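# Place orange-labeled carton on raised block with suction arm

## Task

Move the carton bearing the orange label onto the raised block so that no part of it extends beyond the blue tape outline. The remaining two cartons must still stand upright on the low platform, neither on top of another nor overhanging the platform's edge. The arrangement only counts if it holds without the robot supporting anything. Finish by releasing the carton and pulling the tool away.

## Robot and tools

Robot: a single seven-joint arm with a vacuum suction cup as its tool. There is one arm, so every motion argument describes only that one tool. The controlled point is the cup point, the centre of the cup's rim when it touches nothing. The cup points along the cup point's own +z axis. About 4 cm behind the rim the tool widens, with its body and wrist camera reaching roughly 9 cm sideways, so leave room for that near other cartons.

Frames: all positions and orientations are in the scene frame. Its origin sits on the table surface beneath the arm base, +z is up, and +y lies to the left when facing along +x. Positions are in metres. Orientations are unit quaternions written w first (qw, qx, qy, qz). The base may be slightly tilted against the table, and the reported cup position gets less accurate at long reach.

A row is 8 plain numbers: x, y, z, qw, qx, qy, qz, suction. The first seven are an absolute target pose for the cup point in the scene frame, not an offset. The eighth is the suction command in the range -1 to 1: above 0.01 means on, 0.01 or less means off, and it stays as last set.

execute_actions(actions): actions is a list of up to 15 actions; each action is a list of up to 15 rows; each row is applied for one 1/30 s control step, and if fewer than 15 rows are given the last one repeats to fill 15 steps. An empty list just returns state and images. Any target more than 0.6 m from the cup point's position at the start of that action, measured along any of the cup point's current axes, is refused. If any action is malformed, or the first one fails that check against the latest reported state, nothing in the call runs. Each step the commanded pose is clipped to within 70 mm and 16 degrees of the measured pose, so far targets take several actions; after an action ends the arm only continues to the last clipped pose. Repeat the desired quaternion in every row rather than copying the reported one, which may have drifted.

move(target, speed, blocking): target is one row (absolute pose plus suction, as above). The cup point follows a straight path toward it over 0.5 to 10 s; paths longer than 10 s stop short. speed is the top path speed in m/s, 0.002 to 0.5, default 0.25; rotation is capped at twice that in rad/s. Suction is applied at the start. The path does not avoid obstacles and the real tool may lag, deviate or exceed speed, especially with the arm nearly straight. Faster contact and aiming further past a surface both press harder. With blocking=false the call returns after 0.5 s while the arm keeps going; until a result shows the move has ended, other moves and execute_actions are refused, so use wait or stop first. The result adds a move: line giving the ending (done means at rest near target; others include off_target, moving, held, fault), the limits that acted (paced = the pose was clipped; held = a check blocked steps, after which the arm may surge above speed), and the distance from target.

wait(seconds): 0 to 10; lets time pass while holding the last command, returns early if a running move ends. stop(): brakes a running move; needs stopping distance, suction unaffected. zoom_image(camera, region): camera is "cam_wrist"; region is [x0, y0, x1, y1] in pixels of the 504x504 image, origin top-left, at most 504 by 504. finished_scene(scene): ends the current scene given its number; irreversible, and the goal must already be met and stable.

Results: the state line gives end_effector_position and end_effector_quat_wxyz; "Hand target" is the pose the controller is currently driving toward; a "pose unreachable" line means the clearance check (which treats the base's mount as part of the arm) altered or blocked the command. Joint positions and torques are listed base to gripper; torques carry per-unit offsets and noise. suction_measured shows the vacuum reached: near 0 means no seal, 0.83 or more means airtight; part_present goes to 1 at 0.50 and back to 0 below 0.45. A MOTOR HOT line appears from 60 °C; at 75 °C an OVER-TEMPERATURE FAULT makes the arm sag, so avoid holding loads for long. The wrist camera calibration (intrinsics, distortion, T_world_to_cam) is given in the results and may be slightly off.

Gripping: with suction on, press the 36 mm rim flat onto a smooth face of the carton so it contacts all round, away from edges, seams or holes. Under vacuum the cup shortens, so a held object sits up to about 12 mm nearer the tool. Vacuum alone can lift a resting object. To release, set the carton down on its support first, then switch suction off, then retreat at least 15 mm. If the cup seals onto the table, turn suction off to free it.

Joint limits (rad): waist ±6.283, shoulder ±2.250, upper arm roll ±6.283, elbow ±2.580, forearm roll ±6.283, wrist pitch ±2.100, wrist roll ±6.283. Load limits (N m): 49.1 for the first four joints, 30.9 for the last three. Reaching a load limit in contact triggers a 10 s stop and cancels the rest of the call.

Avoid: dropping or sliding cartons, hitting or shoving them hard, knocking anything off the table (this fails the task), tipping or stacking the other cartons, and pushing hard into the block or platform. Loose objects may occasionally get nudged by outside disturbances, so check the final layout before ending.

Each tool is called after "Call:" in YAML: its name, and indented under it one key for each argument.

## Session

Call:
execute_actions:
  actions: []

Scene clock: 0.00 s.
end_effector_position=(+0.4484, -0.0055, +0.2123) suction_measured=0.00 part_present=0 end_effector_quat_wxyz=(-0.001, +0.006, +1.000, +0.000)
Joint positions: [-0.054  0.435 -0.002  1.656 -0.     1.056  3.088]
Joint velocities: [ 0.    -0.001  0.001 -0.    -0.001 -0.    -0.001]
Joint torques (N m, as the joint torque sensors report them, + toward a larger angle): no reading
Motor temperatures (°C, as the motors report them): [30 33 30 32 33 36 42]
Hand target: +0.448, -0.005, +0.212; -0.001, +0.006, +1.000, +0.000
camera_calibration (this result's frames):
cam_wrist: T_world_to_cam=[[0.0219221, -0.999723, 0.00860217, -0.005217], [-0.898054, -0.0159102, 0.439598, 0.327817], [-0.43934, -0.0173621, -0.898153, 0.471789], [0, 0, 0, 1]] pos_world=[0.501788, 0.00819135, 0.279676]

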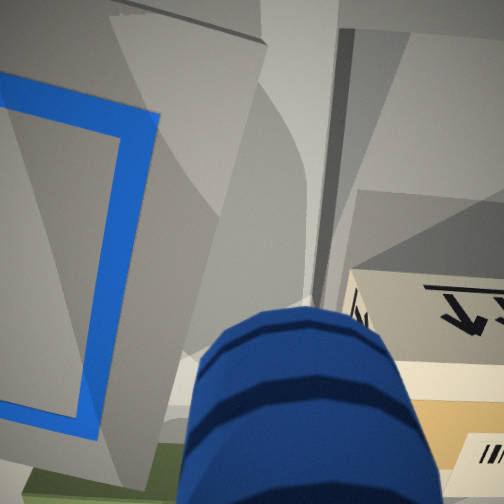

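Call:
move:
  target: [0.45, -0.04, 0.52, 0, 0, 1, 0, 0]
  speed: 0.3

Scene clock: 4.73 s.
end_effector_position=(+0.4503, -0.0401, +0.5205) suction_measured=0.00 part_present=0 end_effector_quat_wxyz=(+0.001, -0.000, +1.000, +0.000)
Joint positions: [ 0.003  0.438  0.046  0.628 -0.023  2.078  3.189]
Joint velocities: [ 0.002  0.02   0.    -0.022 -0.002  0.014 -0.001]
Joint torques (N m, as the joint torque sensors report them, + toward a larger angle): [ -0.01 -16.14   0.01  -7.1   -0.17   0.28  -0.1 ]
Motor temperatures (°C, as the motors report them): [30 33 30 32 33 36 42]
Hand target: +0.451, -0.040, +0.520; +0.000, -0.000, +1.000, +0.000
Off the commanded pose: 0.001 m, 0 deg.
move: done
camera_calibration (this result's frames):
cam_wrist: T_world_to_cam=[[0.0337705, -0.999392, 0.00869387, -0.0478979], [-0.899481, -0.0266003, 0.436149, 0.195515], [-0.435652, -0.0225489, -0.899833, 0.747778], [0, 0, 0, 1]] pos_world=[0.503251, -0.0258064, 0.588018]

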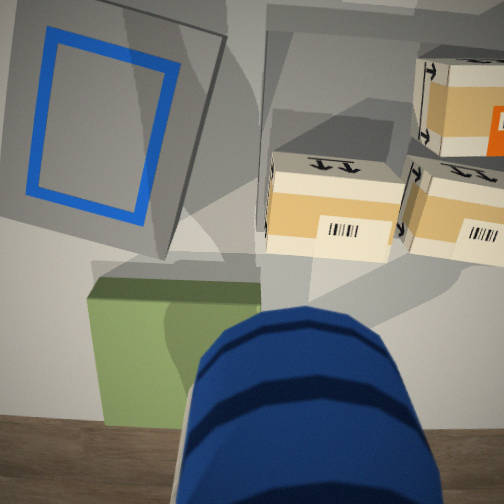

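Call:
zoom_image:
  camera: "cam_wrist"
  region: [0, 10, 240, 270]

Call:
zoom_image:
  camera: "cam_wrist"
  region: [250, 0, 504, 280]

Region (0, 10, 240, 270) of cam_wrist's 504x504 image, scaled by 1.938, with more detail than that image has; it fills the left 465 columns of this view, and the rest is white.

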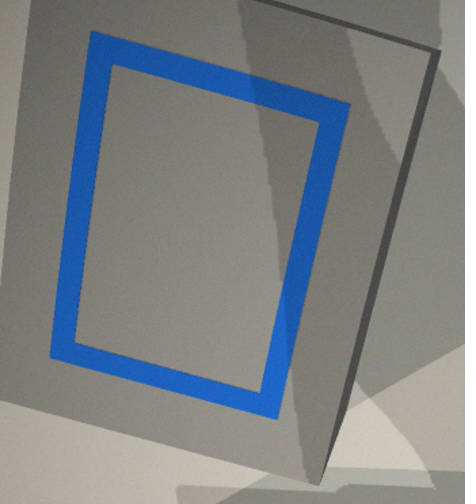

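Region (250, 0, 504, 280) of cam_wrist's 504x504 image, scaled by 1.800, with more detail than that image has; it fills the left 457 columns of this view, and the rest is white.

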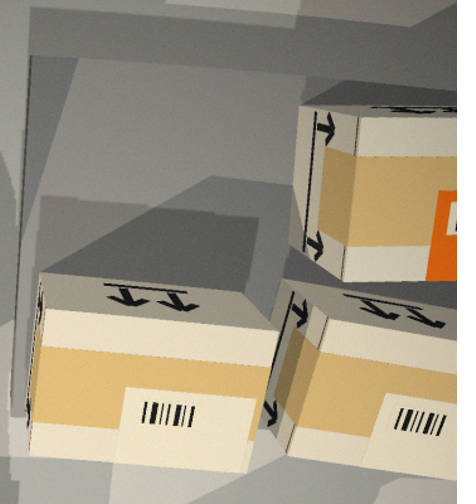

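Call:
move:
  target: [0.44, -0.292, 0.26, 0, -0.0506, 0.9987, 0, 0]
  speed: 0.3

Scene clock: 49.60 s.
end_effector_position=(+0.4399, -0.2912, +0.2599) suction_measured=0.00 part_present=0 end_effector_quat_wxyz=(+0.001, -0.051, +0.999, +0.001)
Joint positions: [ 0.47   0.566  0.096  1.274 -0.056  1.307  3.823]
Joint velocities: [ 0.003  0.005  0.001  0.    -0.002 -0.001  0.002]
Joint torques (N m, as the joint torque sensors report them, + toward a larger angle): [ -0.07 -19.32   0.64  -7.55  -0.09   0.14  -0.2 ]
Motor temperatures (°C, as the motors report them): [30 34 30 32 33 36 42]
Hand target: +0.440, -0.291, +0.260; +0.001, -0.050, +0.999, +0.001
Off the commanded pose: 0.001 m, 0 deg.
move: done
camera_calibration (this result's frames):
cam_wrist: T_world_to_cam=[[0.13396, -0.990964, 0.00675422, -0.337333], [-0.892298, -0.117652, 0.435846, 0.263494], [-0.431113, -0.0644128, -0.899996, 0.488998], [0, 0, 0, 1]] pos_world=[0.491118, -0.271786, 0.327532]

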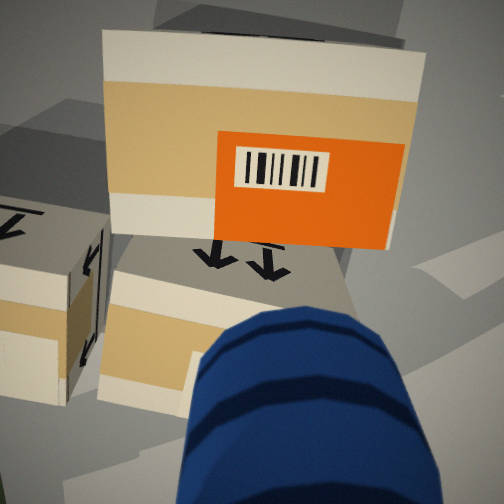

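Call:
zoom_image:
  camera: "cam_wrist"
  region: [80, 10, 450, 270]

Region (80, 10, 450, 270) of cam_wrist's 504x504 image, scaled by 1.362, with more detail than that image has; it fills the top 354 rows of this view, and the rest is white.

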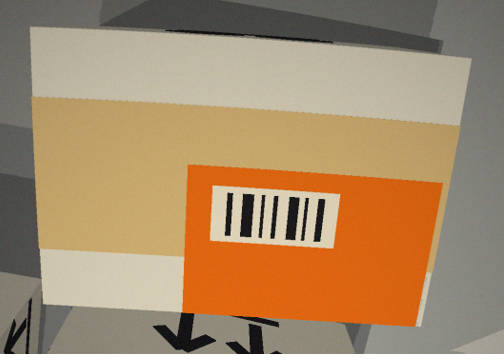

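Call:
move:
  target: [0.4423, -0.2834, 0.14, 0, -0.034, 0.9994, 0, 0]
  speed: 0.15

Call:
move:
  target: [0.4423, -0.2834, 0.122, 0, -0.034, 0.9994, 0, 1]
  speed: 0.02

Scene clock: 78.10 s.
end_effector_position=(+0.4421, -0.2832, +0.1401) suction_measured=0.00 part_present=0 end_effector_quat_wxyz=(+0.000, -0.034, +0.999, +0.000)
Joint positions: [ 0.455  0.68   0.089  1.483 -0.066  0.984  3.784]
Joint velocities: [-0.     0.002 -0.002  0.001  0.001 -0.002 -0.   ]
Joint torques (N m, as the joint torque sensors report them, + toward a larger angle): [  0.19 -20.14   0.68  -6.26  -0.09   0.22  -0.1 ]
Motor temperatures (°C, as the motors report them): [30 34 30 32 33 36 42]
Hand target: +0.442, -0.283, +0.140; +0.000, -0.034, +0.999, +0.000
Off the commanded pose: 0.000 m, 0 deg.
move: done
camera_calibration (this result's frames):
cam_wrist: T_world_to_cam=[[0.100817, -0.994865, 0.00890543, -0.315651], [-0.895059, -0.0867879, 0.437421, 0.328352], [-0.434402, -0.0520705, -0.899213, 0.387465], [0, 0, 0, 1]] pos_world=[0.494033, -0.265357, 0.207597]

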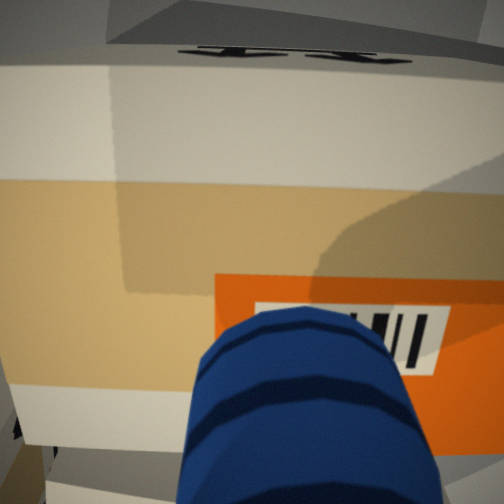

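Scene clock: 79.30 s.
end_effector_position=(+0.4414, -0.2830, +0.1210) suction_measured=0.74 part_present=1 end_effector_quat_wxyz=(-0.001, -0.034, +0.999, +0.001)
Joint positions: [ 0.457  0.707  0.086  1.503 -0.068  0.941  3.786]
Joint velocities: [-0.    -0.014 -0.003 -0.014 -0.008 -0.02   0.001]
Joint torques (N m, as the joint torque sensors report them, + toward a larger angle): [  0.11 -22.47   0.82  -7.62  -0.12  -0.11  -0.11]
Motor temperatures (°C, as the motors report them): [30 34 30 32 33 36 42]
Hand target: +0.442, -0.283, +0.122; +0.000, -0.034, +0.999, +0.000
Off the commanded pose: 0.001 m, 0 deg.
move: done
camera_calibration (this result's frames):
cam_wrist: T_world_to_cam=[[0.100893, -0.99487, 0.00731262, -0.315024], [-0.89384, -0.0874151, 0.439782, 0.335082], [-0.436887, -0.0509075, -0.898075, 0.37128], [0, 0, 0, 1]] pos_world=[0.493501, -0.265216, 0.188378]

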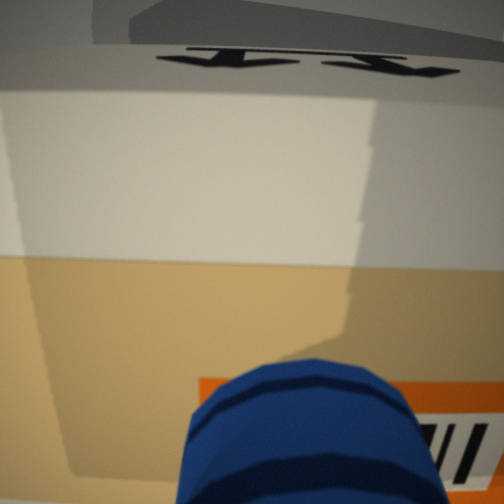

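Call:
move:
  target: [0.4423, -0.2834, 0.24, 0, -0.034, 0.9994, 0, 1]
  speed: 0.12

Call:
move:
  target: [0.399, 0.126, 0.235, 0, -0.6088, 0.7934, 0, 1]
  speed: 0.22

Scene clock: 86.23 s.
end_effector_position=(+0.4425, -0.2836, +0.2400) suction_measured=0.85 part_present=1 end_effector_quat_wxyz=(-0.000, -0.034, +0.999, -0.000)
Joint positions: [ 0.449  0.576  0.102  1.324 -0.057  1.247  3.776]
Joint velocities: [-0.     0.002 -0.    -0.004  0.001  0.004 -0.   ]
Joint torques (N m, as the joint torque sensors report them, + toward a larger angle): [  0.12 -21.68   0.63  -8.6   -0.06   0.06  -0.12]
Motor temperatures (°C, as the motors report them): [30 34 30 32 33 36 42]
Hand target: +0.443, -0.284, +0.240; -0.000, -0.034, +0.999, -0.000
Off the commanded pose: 0.000 m, 0 deg.
move: done
camera_calibration (this result's frames):
cam_wrist: T_world_to_cam=[[0.101331, -0.99481, 0.009209, -0.317266], [-0.894941, -0.0871078, 0.437599, 0.284839], [-0.434525, -0.052584, -0.899123, 0.477312], [0, 0, 0, 1]] pos_world=[0.494467, -0.265709, 0.307439]

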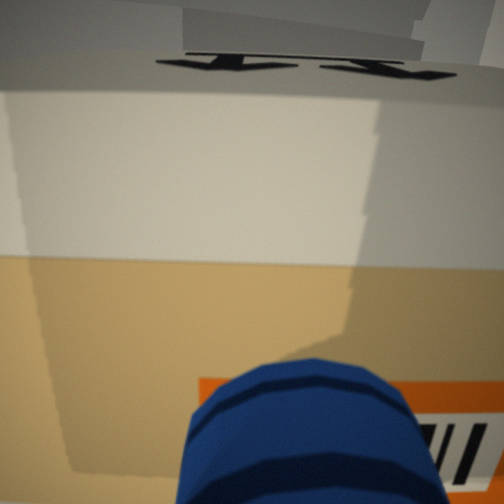

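Scene clock: 89.50 s.
end_effector_position=(+0.3986, +0.1249, +0.2355) suction_measured=0.85 part_present=1 end_effector_quat_wxyz=(-0.002, -0.609, +0.794, -0.001)
Joint positions: [-0.14   0.359 -0.322  1.707  0.127  1.101  3.963]
Joint velocities: [-0.004  0.001 -0.002 -0.001  0.002  0.001 -0.002]
Joint torques (N m, as the joint torque sensors report them, + toward a larger angle): [  0.3  -16.49  -1.08  -8.06  -0.1    0.17   0.02]
Motor temperatures (°C, as the motors report them): [30 34 30 32 33 36 42]
Hand target: +0.399, +0.125, +0.235; -0.002, -0.609, +0.793, -0.001
Off the commanded pose: 0.001 m, 0 deg.
move: done
camera_calibration (this result's frames):
cam_wrist: T_world_to_cam=[[0.973821, -0.227147, 0.00881828, -0.349934], [-0.207603, -0.872893, 0.44154, 0.106313], [-0.0925971, -0.431812, -0.897198, 0.386312], [0, 0, 0, 1]] pos_world=[0.398615, 0.180127, 0.302742]

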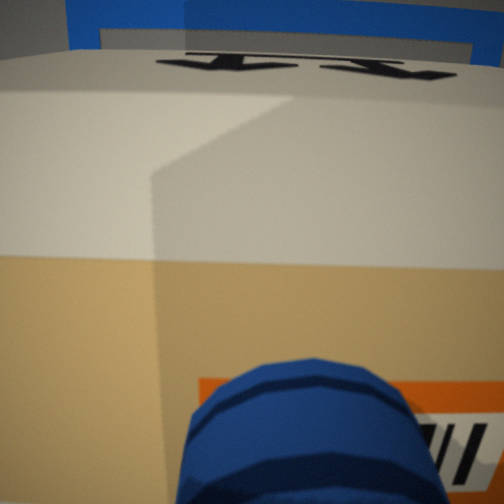

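Call:
zoom_image:
  camera: "cam_wrist"
  region: [0, 0, 252, 110]

Call:
zoom_image:
  camera: "cam_wrist"
  region: [252, 0, 504, 110]

Region (0, 0, 252, 110) of cam_wrist's 504x504 image, scaled by 2.000, with more detail than that image has; it fills the top 220 rows of this view, and the rest is white.

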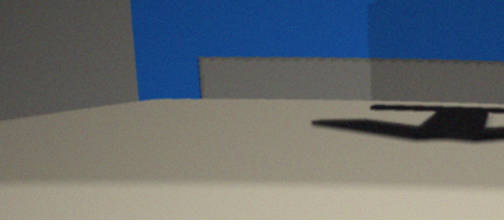

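Region (252, 0, 504, 110) of cam_wrist's 504x504 image, scaled by 2.000, with more detail than that image has; it fills the top 220 rows of this view, and the rest is white.

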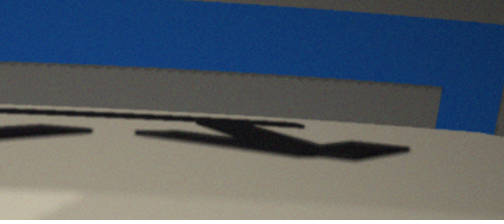

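Call:
move:
  target: [0.402, 0.119, 0.192, 0, -0.6088, 0.7934, 0, 1]
  speed: 0.06

Scene clock: 117.17 s.
end_effector_position=(+0.4019, +0.1190, +0.1921) suction_measured=0.85 part_present=1 end_effector_quat_wxyz=(+0.000, -0.609, +0.793, -0.000)
Joint positions: [-0.132  0.415 -0.312  1.782  0.148  0.971  3.961]
Joint velocities: [-0.002  0.004  0.001  0.002  0.002 -0.003  0.001]
Joint torques (N m, as the joint torque sensors report them, + toward a larger angle): [  0.14 -17.07  -1.17  -7.59  -0.13   0.07  -0.14]
Motor temperatures (°C, as the motors report them): [30 34 30 32 33 36 42]
Hand target: +0.402, +0.119, +0.192; +0.000, -0.609, +0.793, +0.000
Off the commanded pose: 0.000 m, 0 deg.
move: done
camera_calibration (this result's frames):
cam_wrist: T_world_to_cam=[[0.973937, -0.226637, 0.00907997, -0.354285], [-0.207677, -0.874934, 0.437447, 0.122093], [-0.0911975, -0.427932, -0.899198, 0.344525], [0, 0, 0, 1]] pos_world=[0.401827, 0.173962, 0.259604]

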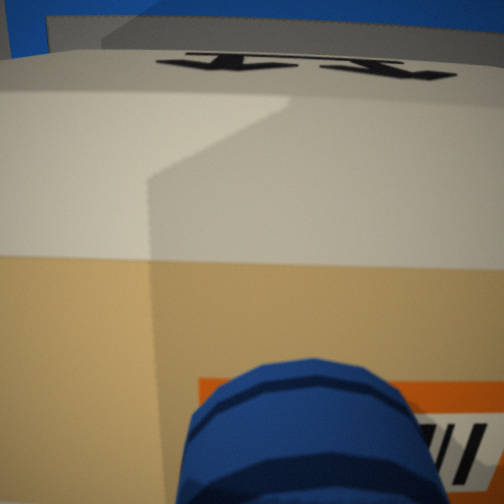

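Call:
move:
  target: [0.402, 0.119, 0.179, 0, -0.6088, 0.7934, 0, 1]
  speed: 0.012

Scene clock: 120.33 s.
end_effector_position=(+0.4022, +0.1189, +0.1822) suction_measured=0.85 part_present=1 end_effector_quat_wxyz=(+0.002, -0.609, +0.793, -0.001)
Joint positions: [-0.136  0.427 -0.309  1.801  0.157  0.937  3.953]
Joint velocities: [-0.     0.001 -0.     0.002 -0.002 -0.003 -0.001]
Joint torques (N m, as the joint torque sensors report them, + toward a larger angle): [ -0.09 -12.13  -0.8   -6.66   0.09  -1.71  -0.15]
Motor temperatures (°C, as the motors report them): [30 34 30 32 33 36 42]
Hand target: +0.402, +0.119, +0.179; -0.000, -0.609, +0.793, -0.000
Off the commanded pose: 0.003 m, 0 deg.
move: done
camera_calibration (this result's frames):
cam_wrist: T_world_to_cam=[[0.973856, -0.226786, 0.0131586, -0.355178], [-0.209634, -0.874866, 0.43665, 0.127313], [-0.0875142, -0.427993, -0.899535, 0.334211], [0, 0, 0, 1]] pos_world=[0.40183, 0.173872, 0.249717]

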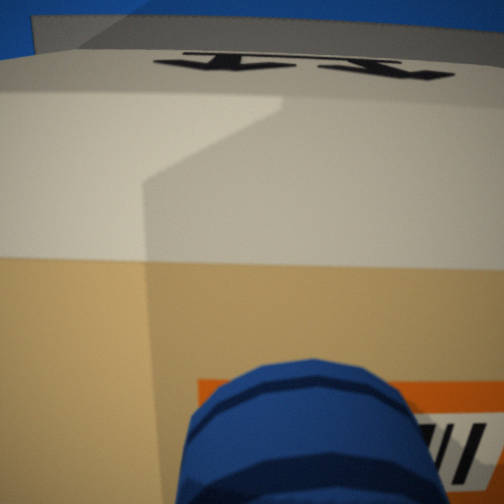

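Contact made. Releasing.

Call:
execute_actions:
  actions:
    - [[0.402, 0.119, 0.184, 0, -0.6088, 0.7934, 0, -1]]

Call:
move:
  target: [0.395, 0.11, 0.46, 0, -0.6088, 0.7934, 0, -1]
  speed: 0.2

Scene clock: 125.27 s.
end_effector_position=(+0.4037, +0.1190, +0.1870) suction_measured=0.00 part_present=0 end_effector_quat_wxyz=(+0.003, -0.608, +0.794, -0.002)
Joint positions: [-0.134  0.421 -0.31   1.792  0.154  0.948  3.956]
Joint velocities: [-0.     0.    -0.001 -0.001 -0.     0.     0.   ]
Joint torques (N m, as the joint torque sensors report them, + toward a larger angle): [ -0.37 -11.15  -1.11  -4.66  -0.3   -0.43  -0.13]
Motor temperatures (°C, as the motors report them): [30 34 30 32 33 36 42]
Hand target: +0.402, +0.119, +0.184; +0.000, -0.609, +0.793, +0.000
Off the commanded pose: 0.003 m, 0 deg.
camera_calibration (this result's frames):
cam_wrist: T_world_to_cam=[[0.973693, -0.227331, 0.015567, -0.356991], [-0.211275, -0.875114, 0.43536, 0.126522], [-0.0853478, -0.427196, -0.900122, 0.337805], [0, 0, 0, 1]] pos_world=[0.403161, 0.173875, 0.25454]

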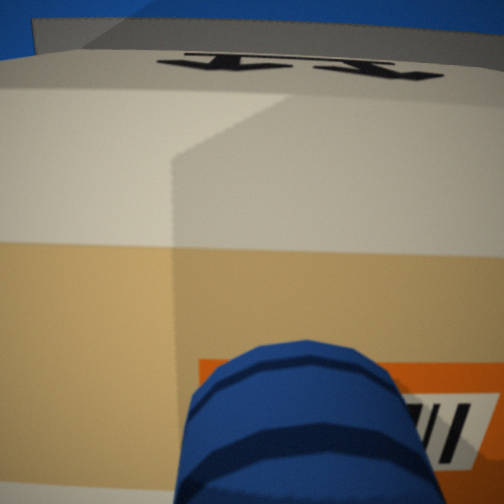

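Scene clock: 127.17 s.
end_effector_position=(+0.3955, +0.1099, +0.4602) suction_measured=0.00 part_present=0 end_effector_quat_wxyz=(+0.000, -0.609, +0.793, -0.000)
Joint positions: [-0.128  0.263 -0.316  1.101  0.081  1.791  4.047]
Joint velocities: [-0.003  0.007 -0.001 -0.007  0.002  0.005 -0.001]
Joint torques (N m, as the joint torque sensors report them, + toward a larger angle): [  0.19 -14.16  -0.57  -7.5   -0.17   0.39  -0.09]
Motor temperatures (°C, as the motors report them): [30 34 30 32 33 36 42]
Hand target: +0.396, +0.110, +0.460; -0.000, -0.609, +0.793, +0.000
Off the commanded pose: 0.001 m, 0 deg.
move: done
camera_calibration (this result's frames):
cam_wrist: T_world_to_cam=[[0.974002, -0.226345, 0.00942781, -0.352756], [-0.207575, -0.875015, 0.437335, -0.00449183], [-0.090739, -0.427921, -0.899249, 0.580905], [0, 0, 0, 1]] pos_world=[0.395364, 0.164807, 0.527669]

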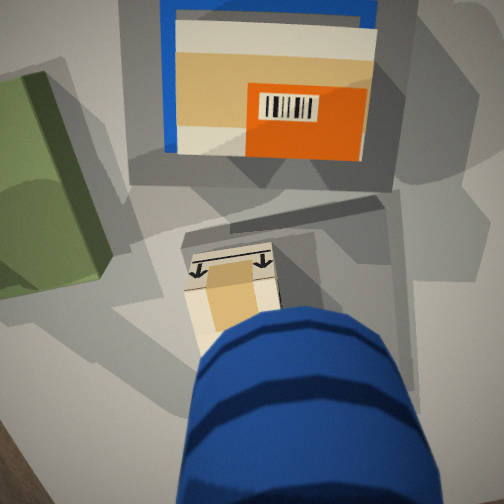

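Call:
move:
  target: [0.26, -0.12, 0.45, 0, -0.6088, 0.7934, 0, -1]
  speed: 0.3

Scene clock: 132.53 s.
end_effector_position=(+0.2603, -0.1194, +0.4503) suction_measured=0.00 part_present=0 end_effector_quat_wxyz=(+0.001, -0.609, +0.793, +0.001)
Joint positions: [ 0.325 -0.056  0.005  1.487 -0.002  1.714  4.795]
Joint velocities: [ 0.005 -0.001  0.005  0.     0.    -0.001  0.004]
Joint torques (N m, as the joint torque sensors report them, + toward a larger angle): [-0.09 -7.9  -0.23 -7.78 -0.28  0.15 -0.15]
Motor temperatures (°C, as the motors report them): [30 34 30 32 33 36 42]
Hand target: +0.260, -0.120, +0.450; +0.001, -0.609, +0.793, +0.001
Off the commanded pose: 0.001 m, 0 deg.
move: done
camera_calibration (this result's frames):
cam_wrist: T_world_to_cam=[[0.974073, -0.226067, 0.0087217, -0.272558], [-0.207211, -0.876024, 0.435482, -0.228204], [-0.0908079, -0.425999, -0.900155, 0.462292], [0, 0, 0, 1]] pos_world=[0.260184, -0.0645932, 0.51789]

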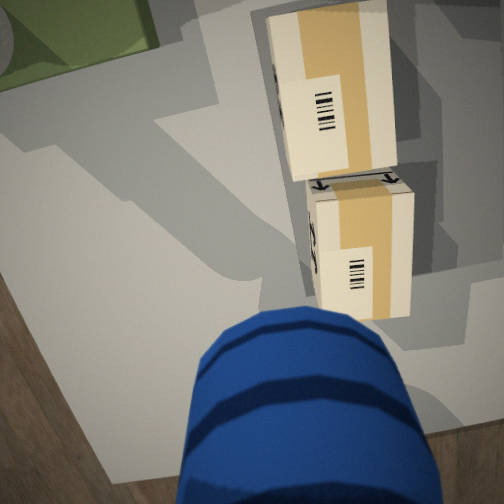

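Call:
zoom_image:
  camera: "cam_wrist"
  region: [240, 130, 480, 330]

Region (240, 130, 480, 330) of cam_wrist's 504x504 image, scaled by 2.100, with more detail than that image has.

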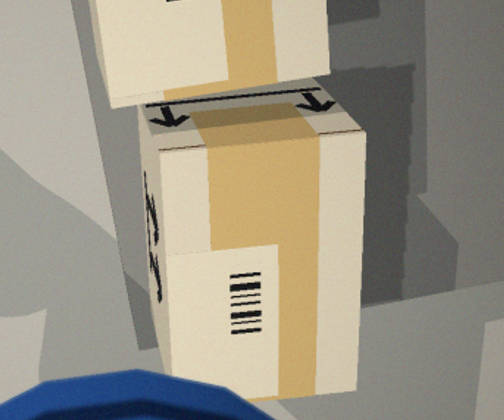

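Call:
finished_scene:
  scene: 2

The scene is finished: the task was done.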